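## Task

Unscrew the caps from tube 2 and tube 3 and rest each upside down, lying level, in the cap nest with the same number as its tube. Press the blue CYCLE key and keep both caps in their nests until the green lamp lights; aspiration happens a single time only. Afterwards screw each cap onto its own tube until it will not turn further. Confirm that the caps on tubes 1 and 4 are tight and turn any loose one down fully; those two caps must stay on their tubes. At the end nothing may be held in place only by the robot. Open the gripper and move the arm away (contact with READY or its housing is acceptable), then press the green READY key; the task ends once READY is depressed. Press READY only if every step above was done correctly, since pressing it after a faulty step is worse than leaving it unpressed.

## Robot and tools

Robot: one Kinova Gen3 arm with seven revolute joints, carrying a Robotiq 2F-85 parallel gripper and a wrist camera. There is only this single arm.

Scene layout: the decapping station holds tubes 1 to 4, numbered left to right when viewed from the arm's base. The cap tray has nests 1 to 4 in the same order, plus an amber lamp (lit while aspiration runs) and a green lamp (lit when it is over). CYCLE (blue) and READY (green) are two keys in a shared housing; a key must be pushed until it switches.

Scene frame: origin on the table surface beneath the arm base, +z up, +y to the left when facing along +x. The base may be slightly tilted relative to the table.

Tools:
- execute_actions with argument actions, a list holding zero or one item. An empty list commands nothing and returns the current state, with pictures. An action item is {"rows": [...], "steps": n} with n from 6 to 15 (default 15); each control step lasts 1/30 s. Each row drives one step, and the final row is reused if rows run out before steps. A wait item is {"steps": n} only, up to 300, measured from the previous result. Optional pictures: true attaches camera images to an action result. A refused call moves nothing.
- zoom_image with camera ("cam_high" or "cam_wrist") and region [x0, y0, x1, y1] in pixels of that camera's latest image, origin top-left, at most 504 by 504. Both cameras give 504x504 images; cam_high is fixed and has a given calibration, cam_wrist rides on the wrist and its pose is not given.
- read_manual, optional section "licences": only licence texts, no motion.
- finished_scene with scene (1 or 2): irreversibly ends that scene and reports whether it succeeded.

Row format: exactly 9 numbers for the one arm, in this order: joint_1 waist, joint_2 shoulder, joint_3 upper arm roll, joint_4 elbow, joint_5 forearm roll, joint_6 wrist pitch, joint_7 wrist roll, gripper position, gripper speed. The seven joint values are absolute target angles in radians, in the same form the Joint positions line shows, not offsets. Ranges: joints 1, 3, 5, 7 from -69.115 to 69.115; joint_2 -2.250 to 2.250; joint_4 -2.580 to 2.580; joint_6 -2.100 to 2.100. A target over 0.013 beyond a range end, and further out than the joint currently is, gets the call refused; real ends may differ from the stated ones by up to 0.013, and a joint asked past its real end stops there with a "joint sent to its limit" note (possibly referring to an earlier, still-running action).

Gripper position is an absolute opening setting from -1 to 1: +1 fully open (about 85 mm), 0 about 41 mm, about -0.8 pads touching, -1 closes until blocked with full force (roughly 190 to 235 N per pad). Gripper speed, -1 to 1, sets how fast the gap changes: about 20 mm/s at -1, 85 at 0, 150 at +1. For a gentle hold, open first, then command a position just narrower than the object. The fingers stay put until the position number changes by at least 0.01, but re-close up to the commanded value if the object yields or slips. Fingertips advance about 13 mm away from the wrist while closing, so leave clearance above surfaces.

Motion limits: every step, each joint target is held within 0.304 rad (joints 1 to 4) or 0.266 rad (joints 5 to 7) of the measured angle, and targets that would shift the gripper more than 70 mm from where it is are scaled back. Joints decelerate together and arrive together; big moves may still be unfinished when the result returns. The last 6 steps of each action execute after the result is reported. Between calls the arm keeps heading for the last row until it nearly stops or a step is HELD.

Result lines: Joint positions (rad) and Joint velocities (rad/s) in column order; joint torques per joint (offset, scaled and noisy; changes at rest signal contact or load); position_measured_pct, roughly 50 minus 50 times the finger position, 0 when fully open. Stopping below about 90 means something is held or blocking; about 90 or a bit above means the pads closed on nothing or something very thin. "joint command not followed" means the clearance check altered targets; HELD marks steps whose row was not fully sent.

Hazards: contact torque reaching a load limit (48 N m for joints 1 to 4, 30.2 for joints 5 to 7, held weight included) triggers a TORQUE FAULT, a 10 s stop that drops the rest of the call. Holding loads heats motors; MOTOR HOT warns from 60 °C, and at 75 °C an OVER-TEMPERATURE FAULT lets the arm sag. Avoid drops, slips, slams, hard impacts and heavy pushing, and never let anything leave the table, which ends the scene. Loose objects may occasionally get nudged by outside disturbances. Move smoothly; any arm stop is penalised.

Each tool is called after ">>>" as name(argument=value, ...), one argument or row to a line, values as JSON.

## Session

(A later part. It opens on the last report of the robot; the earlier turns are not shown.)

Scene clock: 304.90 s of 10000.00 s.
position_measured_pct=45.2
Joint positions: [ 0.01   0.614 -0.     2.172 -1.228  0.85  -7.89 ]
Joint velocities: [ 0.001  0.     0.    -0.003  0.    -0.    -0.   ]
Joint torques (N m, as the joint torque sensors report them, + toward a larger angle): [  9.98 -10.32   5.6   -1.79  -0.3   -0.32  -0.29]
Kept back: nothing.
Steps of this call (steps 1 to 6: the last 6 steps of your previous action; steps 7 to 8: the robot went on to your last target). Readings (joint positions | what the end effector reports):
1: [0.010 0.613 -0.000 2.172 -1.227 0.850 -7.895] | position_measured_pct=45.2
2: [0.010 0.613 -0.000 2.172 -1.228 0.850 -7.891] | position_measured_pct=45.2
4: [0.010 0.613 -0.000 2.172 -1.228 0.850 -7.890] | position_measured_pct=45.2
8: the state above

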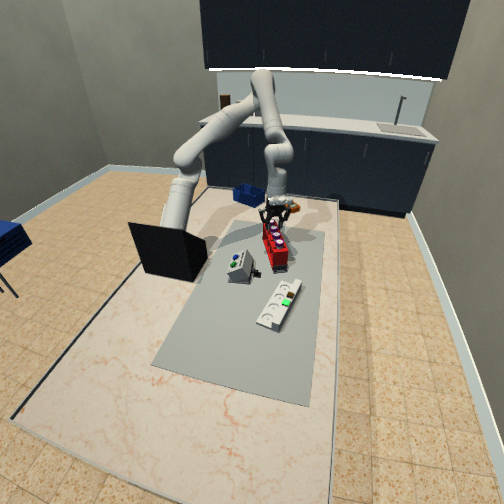

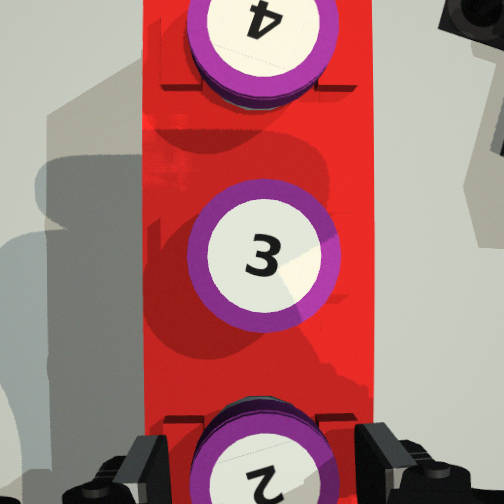

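>>> execute_actions(
  actions=[
    {"rows": [[0.0096,0.6136,0,2.1719,-1.2276,0.8499,-7.890,-0.10,0.3],[0.0096,0.6136,0,2.1719,-1.2276,0.8499,-7.890,-0.10,0.3],[0.0096,0.6136,0,2.1719,-1.2276,0.8499,-7.890,-0.10,0.3],[0.0096,0.6136,0,2.1719,-1.2276,0.8499,-7.890,-0.10,0.3],[0.0096,0.6136,0,2.1719,-1.2276,0.8499,-7.890,-0.24,-0.3]], "steps": 15},
  ],
)

>>> execute_actions(
  actions=[
    {"rows": [[0.0096,0.6136,0,2.1719,-1.2276,0.8499,-7.890,-0.24,-0.3],[0.0096,0.6136,0,2.1719,-1.2276,0.8499,-7.890,-0.24,-0.3],[0.0096,0.6136,0,2.1719,-1.2276,0.8499,-7.890,-0.24,-0.3],[0.0096,0.6136,0,2.1719,-1.2276,0.8499,-8.15,-0.24,-0.3]], "steps": 15},
  ],
)

>>> execute_actions(
  actions=[
    {"rows": [[0.0096,0.6136,0,2.1719,-1.2276,0.8499,-8.35,-0.24,-0.3]], "steps": 12},
  ],
)

Scene clock: 305.93 s of 10000.00 s.
position_measured_pct=58.3
Joint positions: [ 0.01   0.613  0.     2.172 -1.227  0.85  -7.89 ]
Joint velocities: [ 0.003 -0.001 -0.001  0.001 -0.    -0.002  0.   ]
Joint torques (N m, as the joint torque sensors report them, + toward a larger angle): [ 9.67 -9.62  5.17 -2.23 -0.43 -0.54 -0.43]
Steps of this call (steps 1 to 22: the robot went on to your last target; steps 23 to 31: the first 9 steps of this action). Readings (joint positions | what the end effector reports):
23: [0.010 0.614 0.000 2.172 -1.228 0.850 -7.890] | position_measured_pct=45.2
24: [0.010 0.614 0.000 2.172 -1.228 0.850 -7.890] | position_measured_pct=45.6
26: [0.010 0.614 0.000 2.172 -1.228 0.850 -7.890] | position_measured_pct=50.4
30: [0.010 0.613 0.000 2.172 -1.227 0.850 -7.890] | position_measured_pct=57.9
31: the state above

Scene clock: 306.43 s of 10000.00 s.
position_measured_pct=58.7
Joint positions: [ 0.009  0.612 -0.001  2.171 -1.225  0.851 -8.027]
Joint velocities: [-0.001 -0.003 -0.002 -0.001 -0.003 -0.005 -1.215]
Joint torques (N m, as the joint torque sensors report them, + toward a larger angle): [10.71 -8.17  6.4  -1.47 -1.23 -1.13 -1.71]
Steps of this call (steps 1 to 6: the last 6 steps of your previous action; steps 7 to 15: the first 9 steps of this action). Readings (joint positions | what the end effector reports):
7: [0.010 0.613 0.000 2.172 -1.227 0.850 -7.890] | position_measured_pct=58.7
8: [0.010 0.613 0.000 2.172 -1.227 0.850 -7.890] | position_measured_pct=58.7
10: [0.010 0.613 0.000 2.172 -1.227 0.850 -7.891] | position_measured_pct=58.7
14: [0.009 0.612 -0.001 2.171 -1.225 0.851 -7.987] | position_measured_pct=58.7
15: the state above

Scene clock: 306.83 s of 10000.00 s.
position_measured_pct=58.7
Joint positions: [ 0.009  0.611 -0.001  2.171 -1.225  0.851 -8.285]
Joint velocities: [ 0.001  0.001 -0.    -0.004 -0.006  0.009 -1.056]
Joint torques (N m, as the joint torque sensors report them, + toward a larger angle): [10.83 -8.47  6.49 -0.9  -1.47 -0.89 -1.8 ]
Steps of this call (steps 1 to 6: the last 6 steps of your previous action; steps 7 to 12: the first 6 steps of this action). Readings (joint positions | what the end effector reports):
7: [0.009 0.611 -0.001 2.171 -1.225 0.851 -8.149] | position_measured_pct=58.7
8: [0.009 0.611 -0.001 2.171 -1.225 0.851 -8.158] | position_measured_pct=58.7
10: [0.009 0.611 -0.001 2.171 -1.225 0.851 -8.208] | position_measured_pct=58.7
12: the state above

>>> execute_actions(
  actions=[
    {"rows": [[0.0094,0.6130,0,2.1717,-1.2265,0.8503,-8.30,0.15,0.5]], "steps": 10},
  ],
)

>>> execute_actions(
  actions=[
    {"rows": [[0.0678,0.5615,0,2.1535,-1.1260,0.8969,-8.25,0.15,0.5]], "steps": 13},
  ],
)

>>> execute_actions(
  actions=[
    {"rows": [[-0.0291,0.4435,0,2.2029,-1.1481,0.8867,-8.074,0.15,0.5]], "steps": 15},
  ],
)

>>> execute_actions(
  actions=[
    {"steps": 14},
  ],
  pictures=true,
)

Scene clock: 309.13 s of 10000.00 s.
position_measured_pct=52.4
Joint positions: [ 0.009  0.612 -0.001  2.171 -1.227  0.85  -8.307]
Joint velocities: [ 0.006  0.01   0.015  0.003  0.004 -0.003  0.301]
Joint torques (N m, as the joint torque sensors report them, + toward a larger angle): [ 10.3  -10.03   5.1   -1.71  -0.29  -0.18  -0.47]
Steps of this call (steps 1 to 6: the last 6 steps of your previous action; steps 7 to 30: the robot went on to your last target; steps 31 to 65: nothing new was sent; steps 66 to 69: the first 4 steps of this action). Readings (joint positions | what the end effector reports):
66: [0.008 0.611 -0.001 2.171 -1.226 0.851 -8.345] | position_measured_pct=58.7
67: [0.008 0.611 -0.002 2.171 -1.226 0.851 -8.337] | position_measured_pct=58.3
69: the state above

Scene clock: 309.57 s of 10000.00 s.
position_measured_pct=42.5
Joint positions: [ 0.064  0.565  0.001  2.154 -1.127  0.896 -8.251]
Joint velocities: [-0.002  0.002 -0.007 -0.006  0.079  0.037  0.037]
Joint torques (N m, as the joint torque sensors report them, + toward a larger angle): [ 8.01 -7.86  4.27 -2.42 -0.5  -0.19 -0.44]
Steps of this call (steps 1 to 6: the last 6 steps of your previous action; steps 7 to 13: the first 7 steps of this action). Readings (joint positions | what the end effector reports):
7: [0.011 0.612 -0.000 2.171 -1.225 0.851 -8.299] | position_measured_pct=42.5
8: [0.018 0.606 -0.001 2.170 -1.217 0.855 -8.295] | position_measured_pct=42.5
10: [0.047 0.581 -0.001 2.162 -1.173 0.876 -8.273] | position_measured_pct=42.5
13: the state above

Scene clock: 310.07 s of 10000.00 s.
position_measured_pct=42.5
Joint positions: [-0.023  0.451 -0.002  2.201 -1.148  0.888 -8.078]
Joint velocities: [-0.044 -0.061 -0.002  0.052 -0.023 -0.01   0.198]
Joint torques (N m, as the joint torque sensors report them, + toward a larger angle): [10.55 -7.03  6.63 -2.73 -0.26 -0.86 -0.2 ]
Steps of this call (steps 1 to 6: the last 6 steps of your previous action; steps 7 to 15: the first 9 steps of this action). Readings (joint positions | what the end effector reports):
7: [0.066 0.561 0.000 2.154 -1.126 0.897 -8.249] | position_measured_pct=42.5
8: [0.060 0.553 0.001 2.156 -1.127 0.896 -8.242] | position_measured_pct=42.5
10: [0.035 0.523 0.002 2.168 -1.132 0.893 -8.202] | position_measured_pct=42.5
14: [-0.020 0.455 -0.001 2.198 -1.147 0.889 -8.089] | position_measured_pct=42.5
15: the state above

Scene clock: 310.53 s of 10000.00 s.
position_measured_pct=42.5
Joint positions: [-0.029  0.444 -0.     2.203 -1.148  0.887 -8.074]
Joint velocities: [-0.003 -0.002  0.     0.001 -0.    -0.     0.   ]
Joint torques (N m, as the joint torque sensors report them, + toward a larger angle): [ 8.64 -9.41  5.3  -2.49 -0.27 -0.35 -0.38]
Kept back: nothing.
Steps of this call (steps 1 to 6: the last 6 steps of your previous action; steps 7 to 14: the robot went on to your last target). Readings (joint positions | what the end effector reports):
1: [-0.024 0.450 -0.001 2.202 -1.148 0.888 -8.075] | position_measured_pct=42.5
2: [-0.025 0.449 -0.001 2.202 -1.148 0.887 -8.074] | position_measured_pct=42.5
4: [-0.027 0.447 -0.000 2.203 -1.148 0.887 -8.074] | position_measured_pct=42.5
8: [-0.028 0.444 -0.000 2.203 -1.148 0.887 -8.074] | position_measured_pct=42.5
14: the state above

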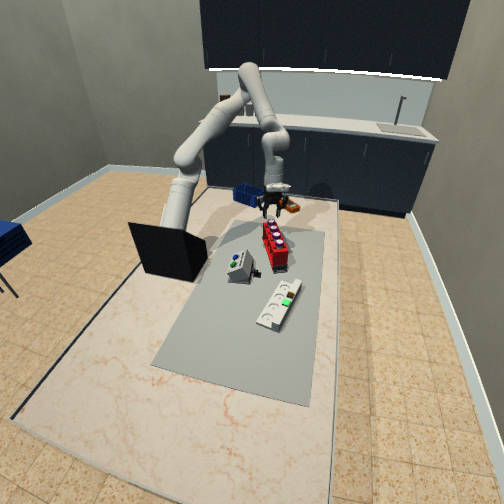

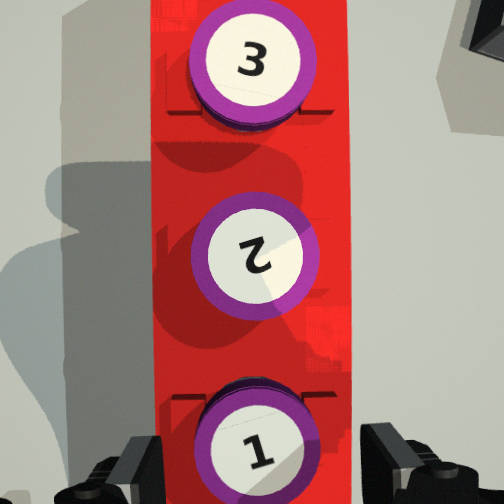

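>>> zoom_image(
  camera="cam_wrist",
  region=[150, 180, 370, 504],
)

Region (150, 180, 370, 504) of cam_wrist's 504x504 image, scaled by 1.556; it fills the left 342 columns of this view, and the rest is white.

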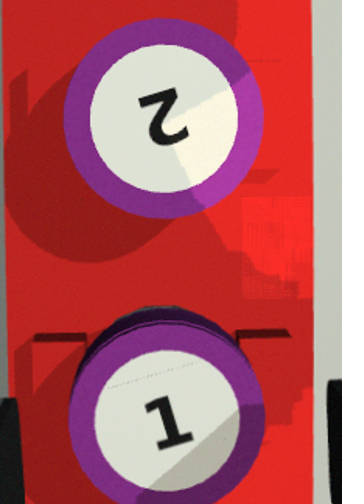

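>>> execute_actions(
  actions=[
    {"rows": [[-0.0946,0.4952,0,2.2190,-1.2520,0.8350,-8.004,0.12,0.3]], "steps": 15},
  ],
)

>>> execute_actions(
  actions=[
    {"steps": 16},
  ],
  pictures=true,
)

Scene clock: 312.83 s of 10000.00 s.
position_measured_pct=44.0
Joint positions: [-0.091  0.493 -0.     2.219 -1.252  0.835 -8.004]
Joint velocities: [-0.026  0.019  0.012  0.001 -0.003 -0.009  0.002]
Joint torques (N m, as the joint torque sensors report them, + toward a larger angle): [ 8.92 -9.45  5.47 -1.69 -0.33 -0.24 -0.44]
Steps of this call (steps 1 to 15: the robot went on to your last target; steps 16 to 60: nothing new was sent; steps 61 to 69: the first 9 steps of this action). Readings (joint positions | what the end effector reports):
61: [-0.031 0.445 0.000 2.203 -1.149 0.886 -8.073] | position_measured_pct=42.5
62: [-0.038 0.450 0.001 2.204 -1.157 0.882 -8.068] | position_measured_pct=42.5
64: [-0.068 0.473 0.001 2.211 -1.198 0.861 -8.040] | position_measured_pct=43.7
68: [-0.090 0.492 -0.001 2.219 -1.252 0.836 -8.004] | position_measured_pct=44.0
69: the state above

Scene clock: 313.37 s of 10000.00 s.
position_measured_pct=44.0
Joint positions: [-0.095  0.495 -0.     2.219 -1.252  0.835 -8.004]
Joint velocities: [0.    0.001 0.    0.    0.    0.    0.   ]
Joint torques (N m, as the joint torque sensors report them, + toward a larger angle): [  9.04 -10.1    5.28  -1.61  -0.27  -0.38  -0.38]
Kept back: nothing.
Steps of this call (steps 1 to 6: the last 6 steps of your previous action; steps 7 to 15: the robot went on to your last target; step 16: nothing new was sent). Readings (joint positions | what the end effector reports):
1: [-0.092 0.493 -0.000 2.219 -1.252 0.835 -8.004] | position_measured_pct=44.0
2: [-0.092 0.494 -0.000 2.219 -1.252 0.835 -8.004] | position_measured_pct=44.0
4: [-0.093 0.494 -0.000 2.219 -1.252 0.835 -8.004] | position_measured_pct=44.0
8: [-0.094 0.495 -0.000 2.219 -1.252 0.835 -8.004] | position_measured_pct=44.0
16: the state above
The arm was judged still, so your last target was given up. Only a new action makes it travel on or press farther. Fingers that are still opening or closing keep moving.

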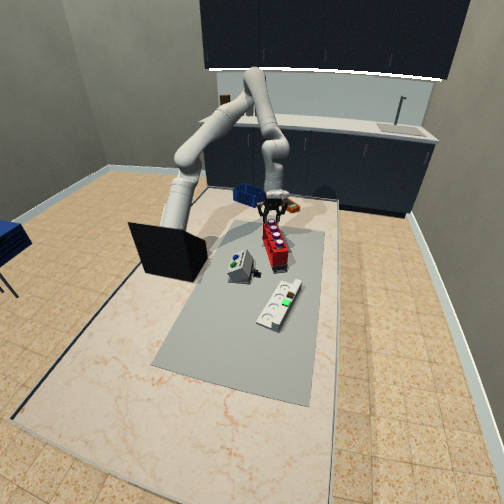

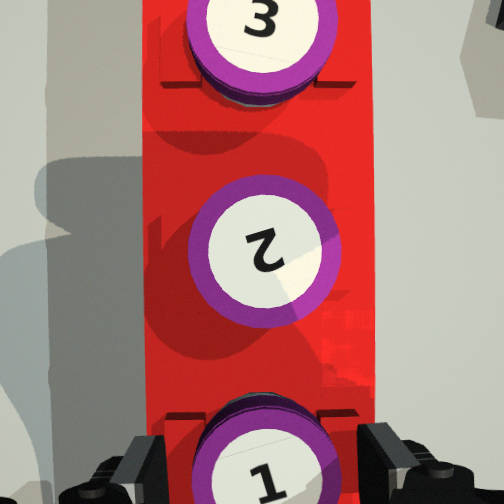

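>>> zoom_image(
  camera="cam_wrist",
  region=[150, 380, 400, 504],
)

Region (150, 380, 400, 504) of cam_wrist's 504x504 image, scaled by 2.016; it fills the top 250 rows of this view, and the rest is white.

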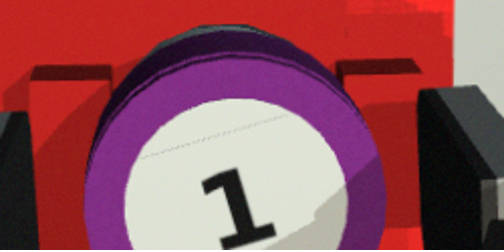

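>>> execute_actions(
  actions=[
    {"rows": [[-0.0925,0.4969,0,2.2201,-1.2525,0.8347,-8.004,0.0,0.3],[-0.0925,0.4969,0,2.2201,-1.2525,0.8347,-8.004,0.0,0.3],[-0.0925,0.4969,0,2.2201,-1.2525,0.8347,-8.004,0.0,0.3],[-0.0925,0.4969,0,2.2201,-1.2525,0.8347,-8.004,0.0,0.3],[-0.0925,0.4969,0,2.2201,-1.2525,0.8347,-8.004,0.0,0.3],[-0.0925,0.4969,0,2.2201,-1.2525,0.8347,-8.004,-0.10,0.3]], "steps": 12},
  ],
)

>>> execute_actions(
  actions=[
    {"rows": [[-0.0925,0.4969,0,2.2201,-1.2525,0.8347,-8.004,-0.24,-0.3]], "steps": 12},
  ],
)

>>> execute_actions(
  actions=[
    {"rows": [[-0.0925,0.4969,0,2.2201,-1.2525,0.8347,-8.004,-0.24,-0.3],[-0.0925,0.4969,0,2.2201,-1.2525,0.8347,-8.004,-0.24,-0.3],[-0.0925,0.4969,0,2.2201,-1.2525,0.8347,-8.004,-0.24,-0.3],[-0.0925,0.4969,0,2.2201,-1.2525,0.8347,-8.30,-0.24,-0.3]], "steps": 15},
  ],
)

>>> execute_actions(
  actions=[
    {"rows": [[-0.0925,0.4969,0,2.2201,-1.2525,0.8347,-8.50,-0.24,-0.3]], "steps": 12},
  ],
)

Scene clock: 314.43 s of 10000.00 s.
position_measured_pct=49.2
Joint positions: [-0.093  0.497  0.     2.22  -1.252  0.835 -8.004]
Joint velocities: [ 0.002  0.002 -0.001 -0.    -0.001  0.    -0.   ]
Joint torques (N m, as the joint torque sensors report them, + toward a larger angle): [ 9.42 -9.94  5.27 -1.68 -0.3  -0.32 -0.31]
Steps of this call (steps 1 to 26: nothing new was sent; steps 27 to 32: the first 6 steps of this action). Readings (joint positions | what the end effector reports):
27: [-0.094 0.496 -0.000 2.219 -1.252 0.835 -8.004] | position_measured_pct=44.0
28: [-0.093 0.497 -0.000 2.220 -1.252 0.835 -8.004] | position_measured_pct=44.4
30: [-0.093 0.497 0.000 2.220 -1.252 0.835 -8.004] | position_measured_pct=48.0
32: the state above

Scene clock: 314.83 s of 10000.00 s.
position_measured_pct=58.7
Joint positions: [-0.092  0.496  0.     2.22  -1.252  0.835 -8.004]
Joint velocities: [-0.001  0.002 -0.001 -0.001  0.    -0.002  0.   ]
Joint torques (N m, as the joint torque sensors report them, + toward a larger angle): [ 8.83 -9.34  5.31 -1.71 -0.32 -0.52 -0.28]
Steps of this call (steps 1 to 6: the last 6 steps of your previous action; steps 7 to 12: the first 6 steps of this action). Readings (joint positions | what the end effector reports):
7: [-0.093 0.497 0.000 2.220 -1.253 0.835 -8.004] | position_measured_pct=54.8
8: [-0.093 0.497 0.000 2.220 -1.253 0.835 -8.004] | position_measured_pct=55.2
10: [-0.092 0.496 0.000 2.220 -1.252 0.835 -8.004] | position_measured_pct=57.9
12: the state above

Scene clock: 315.33 s of 10000.00 s.
position_measured_pct=58.7
Joint positions: [-0.092  0.496  0.     2.22  -1.252  0.835 -8.144]
Joint velocities: [-0.     0.001 -0.    -0.001 -0.001 -0.    -1.214]
Joint torques (N m, as the joint torque sensors report them, + toward a larger angle): [ 8.72 -9.45  5.04 -1.73 -0.39 -0.48 -0.31]
Steps of this call (steps 1 to 6: the last 6 steps of your previous action; steps 7 to 15: the first 9 steps of this action). Readings (joint positions | what the end effector reports):
7: [-0.092 0.496 0.000 2.220 -1.252 0.835 -8.004] | position_measured_pct=58.7
8: [-0.092 0.496 0.000 2.220 -1.252 0.835 -8.004] | position_measured_pct=58.7
10: [-0.092 0.496 0.000 2.220 -1.252 0.835 -8.005] | position_measured_pct=58.7
14: [-0.092 0.496 0.000 2.220 -1.252 0.835 -8.104] | position_measured_pct=58.7
15: the state above

Scene clock: 315.73 s of 10000.00 s.
position_measured_pct=58.7
Joint positions: [-0.093  0.494 -0.001  2.219 -1.251  0.836 -8.436]
Joint velocities: [-0.     0.002  0.009  0.004  0.012 -0.025 -1.061]
Joint torques (N m, as the joint torque sensors report them, + toward a larger angle): [ 9.88 -8.29  5.99 -0.59 -1.11 -0.47 -1.66]
Steps of this call (steps 1 to 6: the last 6 steps of your previous action; steps 7 to 12: the first 6 steps of this action). Readings (joint positions | what the end effector reports):
7: [-0.093 0.495 -0.001 2.219 -1.250 0.835 -8.299] | position_measured_pct=58.7
8: [-0.093 0.495 -0.001 2.219 -1.250 0.835 -8.308] | position_measured_pct=58.7
10: [-0.093 0.494 -0.001 2.219 -1.251 0.836 -8.358] | position_measured_pct=58.7
12: the state above

>>> execute_actions(
  actions=[
    {"rows": [[-0.0925,0.4965,0,2.2199,-1.2520,0.8349,-8.75,-0.24,-0.3]], "steps": 12},
  ],
)

>>> execute_actions(
  actions=[
    {"rows": [[-0.0925,0.4965,0,2.2199,-1.2520,0.8349,-8.85,-0.24,-0.3]], "steps": 9},
  ],
)

Scene clock: 316.20 s of 10000.00 s.
position_measured_pct=58.7
Joint positions: [-0.094  0.494 -0.001  2.218 -1.251  0.835 -8.637]
Joint velocities: [ 0.003  0.008  0.01   0.002  0.017 -0.015 -1.212]
Joint torques (N m, as the joint torque sensors report them, + toward a larger angle): [ 9.74 -8.27  6.28 -0.34 -1.12 -0.08 -2.12]
Steps of this call (steps 1 to 6: the last 6 steps of your previous action; steps 7 to 8: the robot went on to your last target; steps 9 to 14: the first 6 steps of this action). Readings (joint positions | what the end effector reports):
9: [-0.093 0.495 -0.001 2.219 -1.251 0.835 -8.498] | position_measured_pct=58.7
10: [-0.093 0.494 -0.001 2.219 -1.251 0.835 -8.508] | position_measured_pct=58.7
12: [-0.094 0.494 -0.001 2.218 -1.251 0.836 -8.558] | position_measured_pct=58.7
14: the state above

Scene clock: 316.50 s of 10000.00 s.
position_measured_pct=58.7
Joint positions: [-0.094  0.494 -0.001  2.218 -1.25   0.835 -8.777]
Joint velocities: [ 0.002  0.005  0.008  0.006  0.012 -0.012 -0.755]
Joint torques (N m, as the joint torque sensors report them, + toward a larger angle): [ 9.8  -8.67  6.06  0.18 -1.14 -0.29 -1.93]
Steps of this call (steps 1 to 6: the last 6 steps of your previous action; steps 7 to 9: the first 3 steps of this action). Readings (joint positions | what the end effector reports):
7: [-0.094 0.494 -0.001 2.217 -1.251 0.835 -8.748] | position_measured_pct=58.7
8: [-0.094 0.494 -0.001 2.217 -1.251 0.835 -8.757] | position_measured_pct=58.7
9: the state above

>>> execute_actions(
  actions=[
    {"rows": [[-0.0927,0.4962,0,2.2196,-1.2518,0.8350,-8.85,0.10,0.5]], "steps": 11},
  ],
)

>>> execute_actions(
  actions=[
    {"rows": [[-0.0927,0.4962,0,2.2196,-1.2518,0.8350,-8.85,0.10,0.5],[-0.0305,0.4429,0,2.2012,-1.1473,0.8870,-8.60,0.10,0.5]], "steps": 14},
  ],
)

>>> execute_actions(
  actions=[
    {"rows": [[0.3172,0.6986,0,2.2526,-1.0777,0.8025,-7.90,-1,0.3]], "steps": 15},
  ],
)

>>> execute_actions(
  actions=[
    {"rows": [[0.6650,0.9543,0,2.3041,-1.0081,0.7180,-7.30,-1,0.3]], "steps": 15},
  ],
)

>>> execute_actions(
  actions=[
    {"rows": [[0.6650,0.9543,0,2.3041,-1.0081,0.7180,-6.70,-1,0.3]], "steps": 15},
  ],
)

>>> execute_actions(
  actions=[
    {"rows": [[0.6081,1.0296,0,2.3300,-1.1764,0.6798,-6.10,-1,0.3]], "steps": 15},
  ],
)

>>> execute_actions(
  actions=[
    {"rows": [[0.5350,1.1220,0,2.3488,-1.3877,0.6670,-5.659,-1,0.3]], "steps": 15},
  ],
)

>>> execute_actions(
  actions=[
    {"steps": 12},
  ],
  pictures=true,
)

Scene clock: 324.73 s of 10000.00 s.
position_measured_pct=49.2
Joint positions: [-0.093  0.496 -0.     2.219 -1.252  0.835 -8.85 ]
Joint velocities: [ 0.007  0.007  0.005  0.008  0.001 -0.    -0.002]
Joint torques (N m, as the joint torque sensors report them, + toward a larger angle): [  8.97 -10.1    5.22  -1.79  -0.48  -0.24  -0.23]
Steps of this call (steps 1 to 6: the last 6 steps of your previous action; steps 7 to 30: the robot went on to your last target; steps 31 to 242: nothing new was sent; steps 243 to 247: the first 5 steps of this action). Readings (joint positions | what the end effector reports):
243: [-0.094 0.494 -0.001 2.217 -1.251 0.835 -8.847] | position_measured_pct=58.7
244: [-0.094 0.494 -0.001 2.217 -1.252 0.835 -8.848] | position_measured_pct=58.3
246: [-0.093 0.495 -0.000 2.219 -1.252 0.835 -8.850] | position_measured_pct=52.4
247: the state above

Scene clock: 325.20 s of 10000.00 s.
position_measured_pct=45.2
Joint positions: [-0.046  0.456  0.     2.206 -1.177  0.872 -8.67 ]
Joint velocities: [ 0.235 -0.209  0.012 -0.081  0.467  0.226  1.118]
Joint torques (N m, as the joint torque sensors report them, + toward a larger angle): [ 8.4  -9.    4.55 -2.2  -0.19 -0.29 -0.23]
Steps of this call (steps 1 to 6: the last 6 steps of your previous action; steps 7 to 14: the first 8 steps of this action). Readings (joint positions | what the end effector reports):
7: [-0.093 0.496 0.000 2.220 -1.252 0.835 -8.850] | position_measured_pct=45.2
8: [-0.092 0.496 -0.000 2.219 -1.251 0.835 -8.849] | position_measured_pct=45.2
10: [-0.082 0.488 -0.001 2.217 -1.239 0.842 -8.820] | position_measured_pct=45.2
14: the state above

Scene clock: 325.70 s of 10000.00 s.
position_measured_pct=68.3
Joint positions: [ 0.154  0.583 -0.001  2.228 -1.111  0.843 -8.432]
Joint velocities: [ 0.896  0.637  0.011  0.135  0.187 -0.229  1.159]
Joint torques (N m, as the joint torque sensors report them, + toward a larger angle): [ 8.87 -9.56  4.94 -1.73 -0.08 -0.41 -0.38]
Steps of this call (steps 1 to 6: the last 6 steps of your previous action; steps 7 to 15: the first 9 steps of this action). Readings (joint positions | what the end effector reports):
7: [-0.030 0.445 -0.000 2.201 -1.147 0.887 -8.599] | position_measured_pct=45.2
8: [-0.023 0.451 -0.001 2.202 -1.147 0.886 -8.595] | position_measured_pct=45.6
10: [0.009 0.477 -0.002 2.207 -1.141 0.879 -8.572] | position_measured_pct=50.8
14: [0.123 0.561 -0.001 2.223 -1.117 0.850 -8.469] | position_measured_pct=64.7
15: the state above

Scene clock: 326.20 s of 10000.00 s.
position_measured_pct=91.7
Joint positions: [ 0.51   0.847  0.001  2.281 -1.038  0.753 -7.891]
Joint velocities: [ 0.873  0.607  0.022  0.137  0.192 -0.23   1.207]
Joint torques (N m, as the joint torque sensors report them, + toward a larger angle): [  6.67 -11.31   3.06  -2.62  -0.38   0.1   -0.47]
Steps of this call (steps 1 to 6: the last 6 steps of your previous action; steps 7 to 15: the first 9 steps of this action). Readings (joint positions | what the end effector reports):
7: [0.276 0.670 0.000 2.247 -1.085 0.811 -8.149] | position_measured_pct=91.3
8: [0.292 0.682 -0.001 2.249 -1.083 0.808 -8.111] | position_measured_pct=91.7
10: [0.339 0.723 -0.002 2.256 -1.073 0.797 -8.055] | position_measured_pct=91.7
14: [0.478 0.825 -0.000 2.277 -1.044 0.762 -7.931] | position_measured_pct=91.7
15: the state above

Scene clock: 326.70 s of 10000.00 s.
position_measured_pct=91.7
Joint positions: [ 0.657  0.949  0.     2.303 -1.009  0.719 -7.281]
Joint velocities: [ 0.049  0.033 -0.     0.006  0.007 -0.008  1.217]
Joint torques (N m, as the joint torque sensors report them, + toward a larger angle): [  7.99 -10.03   3.87  -2.86  -0.22  -0.29  -0.31]
Steps of this call (steps 1 to 6: the last 6 steps of your previous action; steps 7 to 15: the first 9 steps of this action). Readings (joint positions | what the end effector reports):
7: [0.625 0.927 0.001 2.299 -1.014 0.725 -7.606] | position_measured_pct=91.7
8: [0.633 0.932 0.000 2.300 -1.013 0.724 -7.566] | position_measured_pct=91.7
10: [0.644 0.940 0.000 2.302 -1.011 0.722 -7.484] | position_measured_pct=91.7
14: [0.656 0.948 0.000 2.303 -1.009 0.720 -7.322] | position_measured_pct=91.7
15: the state above

Scene clock: 327.20 s of 10000.00 s.
position_measured_pct=91.7
Joint positions: [ 0.623  1.008 -0.     2.323 -1.131  0.69  -6.671]
Joint velocities: [-0.088  0.125  0.001  0.046 -0.303 -0.07   1.218]
Joint torques (N m, as the joint torque sensors report them, + toward a larger angle): [  7.92 -10.25   3.92  -1.94  -0.39  -0.21  -0.21]
Steps of this call (steps 1 to 6: the last 6 steps of your previous action; steps 7 to 15: the first 9 steps of this action). Readings (joint positions | what the end effector reports):
7: [0.663 0.953 0.000 2.304 -1.009 0.718 -6.997] | position_measured_pct=91.7
8: [0.660 0.956 0.000 2.305 -1.012 0.717 -6.956] | position_measured_pct=91.7
10: [0.648 0.973 0.001 2.310 -1.043 0.710 -6.875] | position_measured_pct=91.7
14: [0.627 1.004 -0.000 2.321 -1.120 0.693 -6.712] | position_measured_pct=91.7
15: the state above

Scene clock: 327.70 s of 10000.00 s.
position_measured_pct=91.7
Joint positions: [ 0.556  1.095 -0.     2.343 -1.33   0.671 -6.062]
Joint velocities: [-0.122  0.154  0.002  0.034 -0.384 -0.024  1.216]
Joint torques (N m, as the joint torque sensors report them, + toward a larger angle): [  8.73 -11.2    4.38  -1.12  -0.27  -0.31  -0.47]
Steps of this call (steps 1 to 6: the last 6 steps of your previous action; steps 7 to 15: the first 9 steps of this action). Readings (joint positions | what the end effector reports):
7: [0.612 1.025 -0.000 2.329 -1.167 0.682 -6.387] | position_measured_pct=91.7
8: [0.608 1.029 0.000 2.329 -1.174 0.681 -6.346] | position_measured_pct=91.7
10: [0.590 1.052 0.001 2.334 -1.217 0.677 -6.266] | position_measured_pct=91.7
14: [0.561 1.090 -0.000 2.342 -1.316 0.671 -6.103] | position_measured_pct=91.7
15: the state above

Scene clock: 328.10 s of 10000.00 s.
position_measured_pct=91.7
Joint positions: [ 0.536  1.121 -0.     2.349 -1.388  0.667 -5.66 ]
Joint velocities: [-0.004  0.006  0.001 -0.    -0.006 -0.     0.046]
Joint torques (N m, as the joint torque sensors report them, + toward a larger angle): [  8.91 -11.18   3.89  -0.65  -0.16  -0.3   -0.33]
Kept back: nothing.
Steps of this call (steps 1 to 6: the last 6 steps of your previous action; steps 7 to 12: the robot went on to your last target). Readings (joint positions | what the end effector reports):
1: [0.552 1.100 -0.000 2.345 -1.342 0.670 -6.022] | position_measured_pct=91.7
2: [0.549 1.104 -0.000 2.345 -1.351 0.669 -5.981] | position_measured_pct=91.7
4: [0.545 1.110 -0.000 2.347 -1.364 0.668 -5.900] | position_measured_pct=91.7
8: [0.538 1.118 -0.000 2.348 -1.380 0.667 -5.738] | position_measured_pct=91.7
12: the state above

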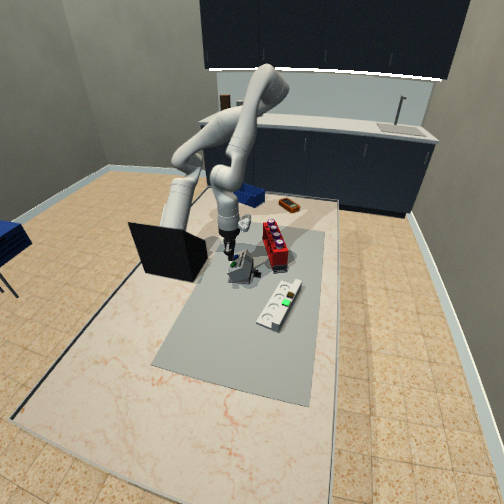

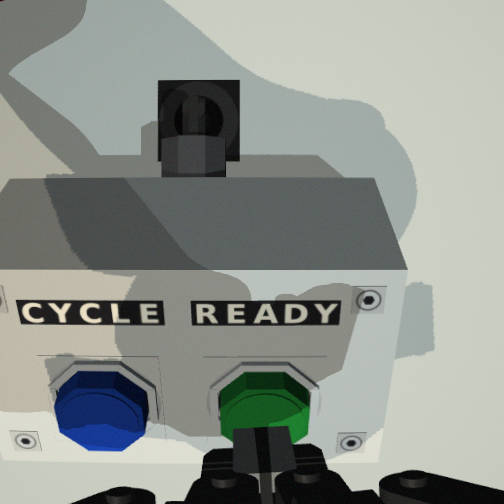

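>>> zoom_image(
  camera="cam_high",
  region=[210, 200, 330, 340],
)

>>> execute_actions(
  actions=[
    {"rows": [[0.5124,1.1489,0,2.3512,-1.4465,0.6716,-5.611,-1,0.3]], "steps": 12},
  ],
)

>>> execute_actions(
  actions=[
    {"rows": [[0.4988,1.1650,0,2.3526,-1.4818,0.6744,-5.582,-1,0.3]], "steps": 12},
  ],
  pictures=true,
)

Region (210, 200, 330, 340) of cam_high's 504x504 image, scaled by 3.600, with more detail than that image has; it fills the left 432 columns of this view, and the rest is white.

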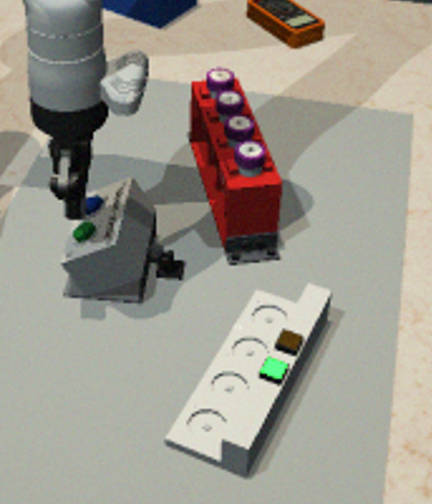

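Scene clock: 328.70 s of 10000.00 s.
position_measured_pct=91.7
Joint positions: [ 0.514  1.147 -0.     2.351 -1.446  0.672 -5.611]
Joint velocities: [-0.002 -0.001  0.01  -0.005 -0.029  0.003  0.018]
Joint torques (N m, as the joint torque sensors report them, + toward a larger angle): [ 8.05 -9.97  4.42 -0.06 -0.18 -0.39 -0.29]
Steps of this call (steps 1 to 12: the robot went on to your last target; steps 13 to 18: the first 6 steps of this action). Readings (joint positions | what the end effector reports):
13: [0.534 1.123 0.000 2.349 -1.389 0.667 -5.658] | position_measured_pct=91.7
14: [0.528 1.130 0.001 2.349 -1.399 0.668 -5.650] | position_measured_pct=91.7
16: [0.515 1.146 -0.000 2.351 -1.435 0.671 -5.620] | position_measured_pct=91.7
18: the state above

Scene clock: 329.10 s of 10000.00 s.
position_measured_pct=91.7
Joint positions: [ 0.5    1.164 -0.     2.352 -1.482  0.674 -5.582]
Joint velocities: [-0.006  0.008  0.006  0.001 -0.005  0.     0.002]
Joint torques (N m, as the joint torque sensors report them, + toward a larger angle): [  8.75 -10.48   4.21   0.29  -0.21  -0.22  -0.33]
Steps of this call (steps 1 to 6: the last 6 steps of your previous action; steps 7 to 12: the first 6 steps of this action). Readings (joint positions | what the end effector reports):
7: [0.511 1.150 0.000 2.351 -1.448 0.672 -5.610] | position_measured_pct=91.7
8: [0.506 1.156 0.001 2.352 -1.457 0.673 -5.602] | position_measured_pct=91.7
10: [0.500 1.164 -0.000 2.353 -1.479 0.674 -5.584] | position_measured_pct=91.7
12: the state above

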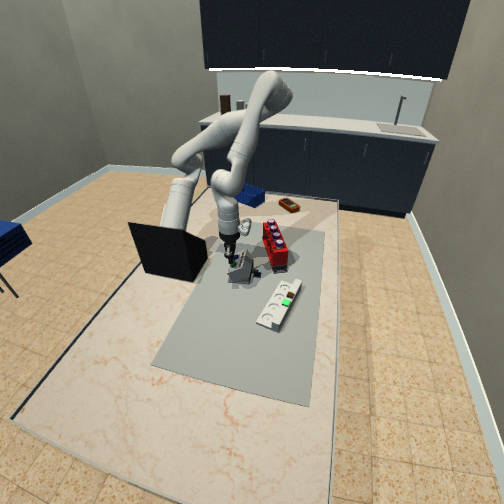

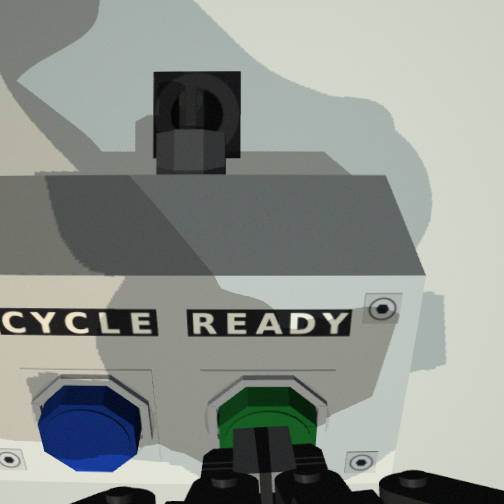

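>>> execute_actions(
  actions=[
    {"rows": [[0.4945,1.1701,0,2.3530,-1.4930,0.6753,-5.573,-1,0.3],[0.4945,1.1701,0,2.3530,-1.4930,0.6753,-5.573,-1,0.3],[0.4945,1.1701,0,2.3530,-1.4930,0.6753,-5.573,-1,0.3],[0.4945,1.1701,0,2.3530,-1.4930,0.6753,-5.573,-1,0.3],[0.4886,1.1771,0,2.3536,-1.5083,0.6765,-5.561,-1,0.3]], "steps": 12},
  ],
)

>>> execute_actions(
  actions=[
    {"rows": [[0.4830,1.1838,0,2.3542,-1.5230,0.6776,-5.549,-1,0.3]], "steps": 12},
  ],
  pictures=true,
)

Scene clock: 329.77 s of 10000.00 s.
position_measured_pct=91.7
Joint positions: [ 0.491  1.175  0.001  2.354 -1.501  0.676 -5.566]
Joint velocities: [-0.073  0.092 -0.001  0.011 -0.218  0.009  0.174]
Joint torques (N m, as the joint torque sensors report them, + toward a larger angle): [ 7.96 -9.47  3.05 -0.52 -0.5   0.25 -0.39]
Steps of this call (steps 1 to 6: the last 6 steps of your previous action; steps 7 to 14: the robot went on to your last target; steps 15 to 20: the first 6 steps of this action). Readings (joint positions | what the end effector reports):
15: [0.498 1.166 0.000 2.353 -1.483 0.675 -5.581] | position_measured_pct=91.7
16: [0.495 1.169 0.001 2.353 -1.489 0.675 -5.576] | position_measured_pct=91.7
18: [0.495 1.169 0.001 2.354 -1.492 0.675 -5.573] | position_measured_pct=91.7
20: the state above

Scene clock: 329.80 s of 10000.00 s.
position_measured_pct=91.7
Joint positions: [ 0.489  1.176  0.001  2.354 -1.508  0.676 -5.561]
Joint velocities: [-0.     0.001 -0.     0.001  0.     0.001  0.   ]
Joint torques (N m, as the joint torque sensors report them, + toward a larger angle): no reading
Kept back: nothing.
The task's run ended inside this call: 17 steps that you had sent did not run.
Steps of this call (step 1: the first step of the 6 kept back from your previous action). Readings (joint positions | what the end effector reports):
1: [0.490 1.176 0.001 2.354 -1.506 0.676 -5.562] | position_measured_pct=91.7
The task's run has ended: the event that ends the task has happened.

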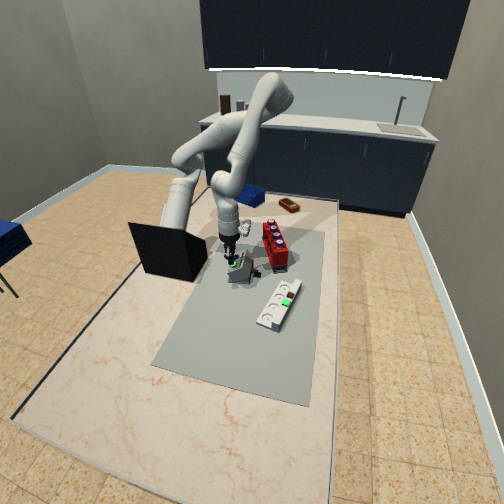

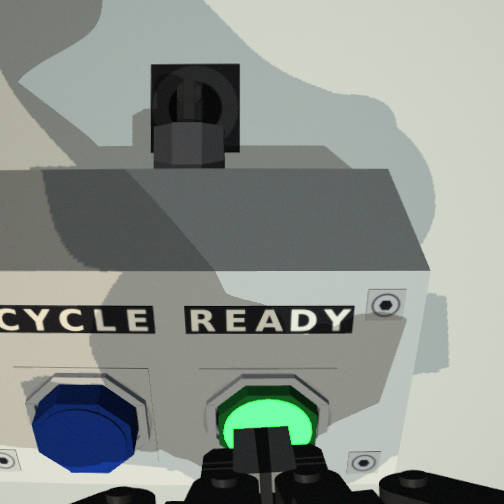

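READY went down and the run has ended, so I'm finishing the scene.

>>> finished_scene(
  scene=2,
)

The scene is finished: the task was done.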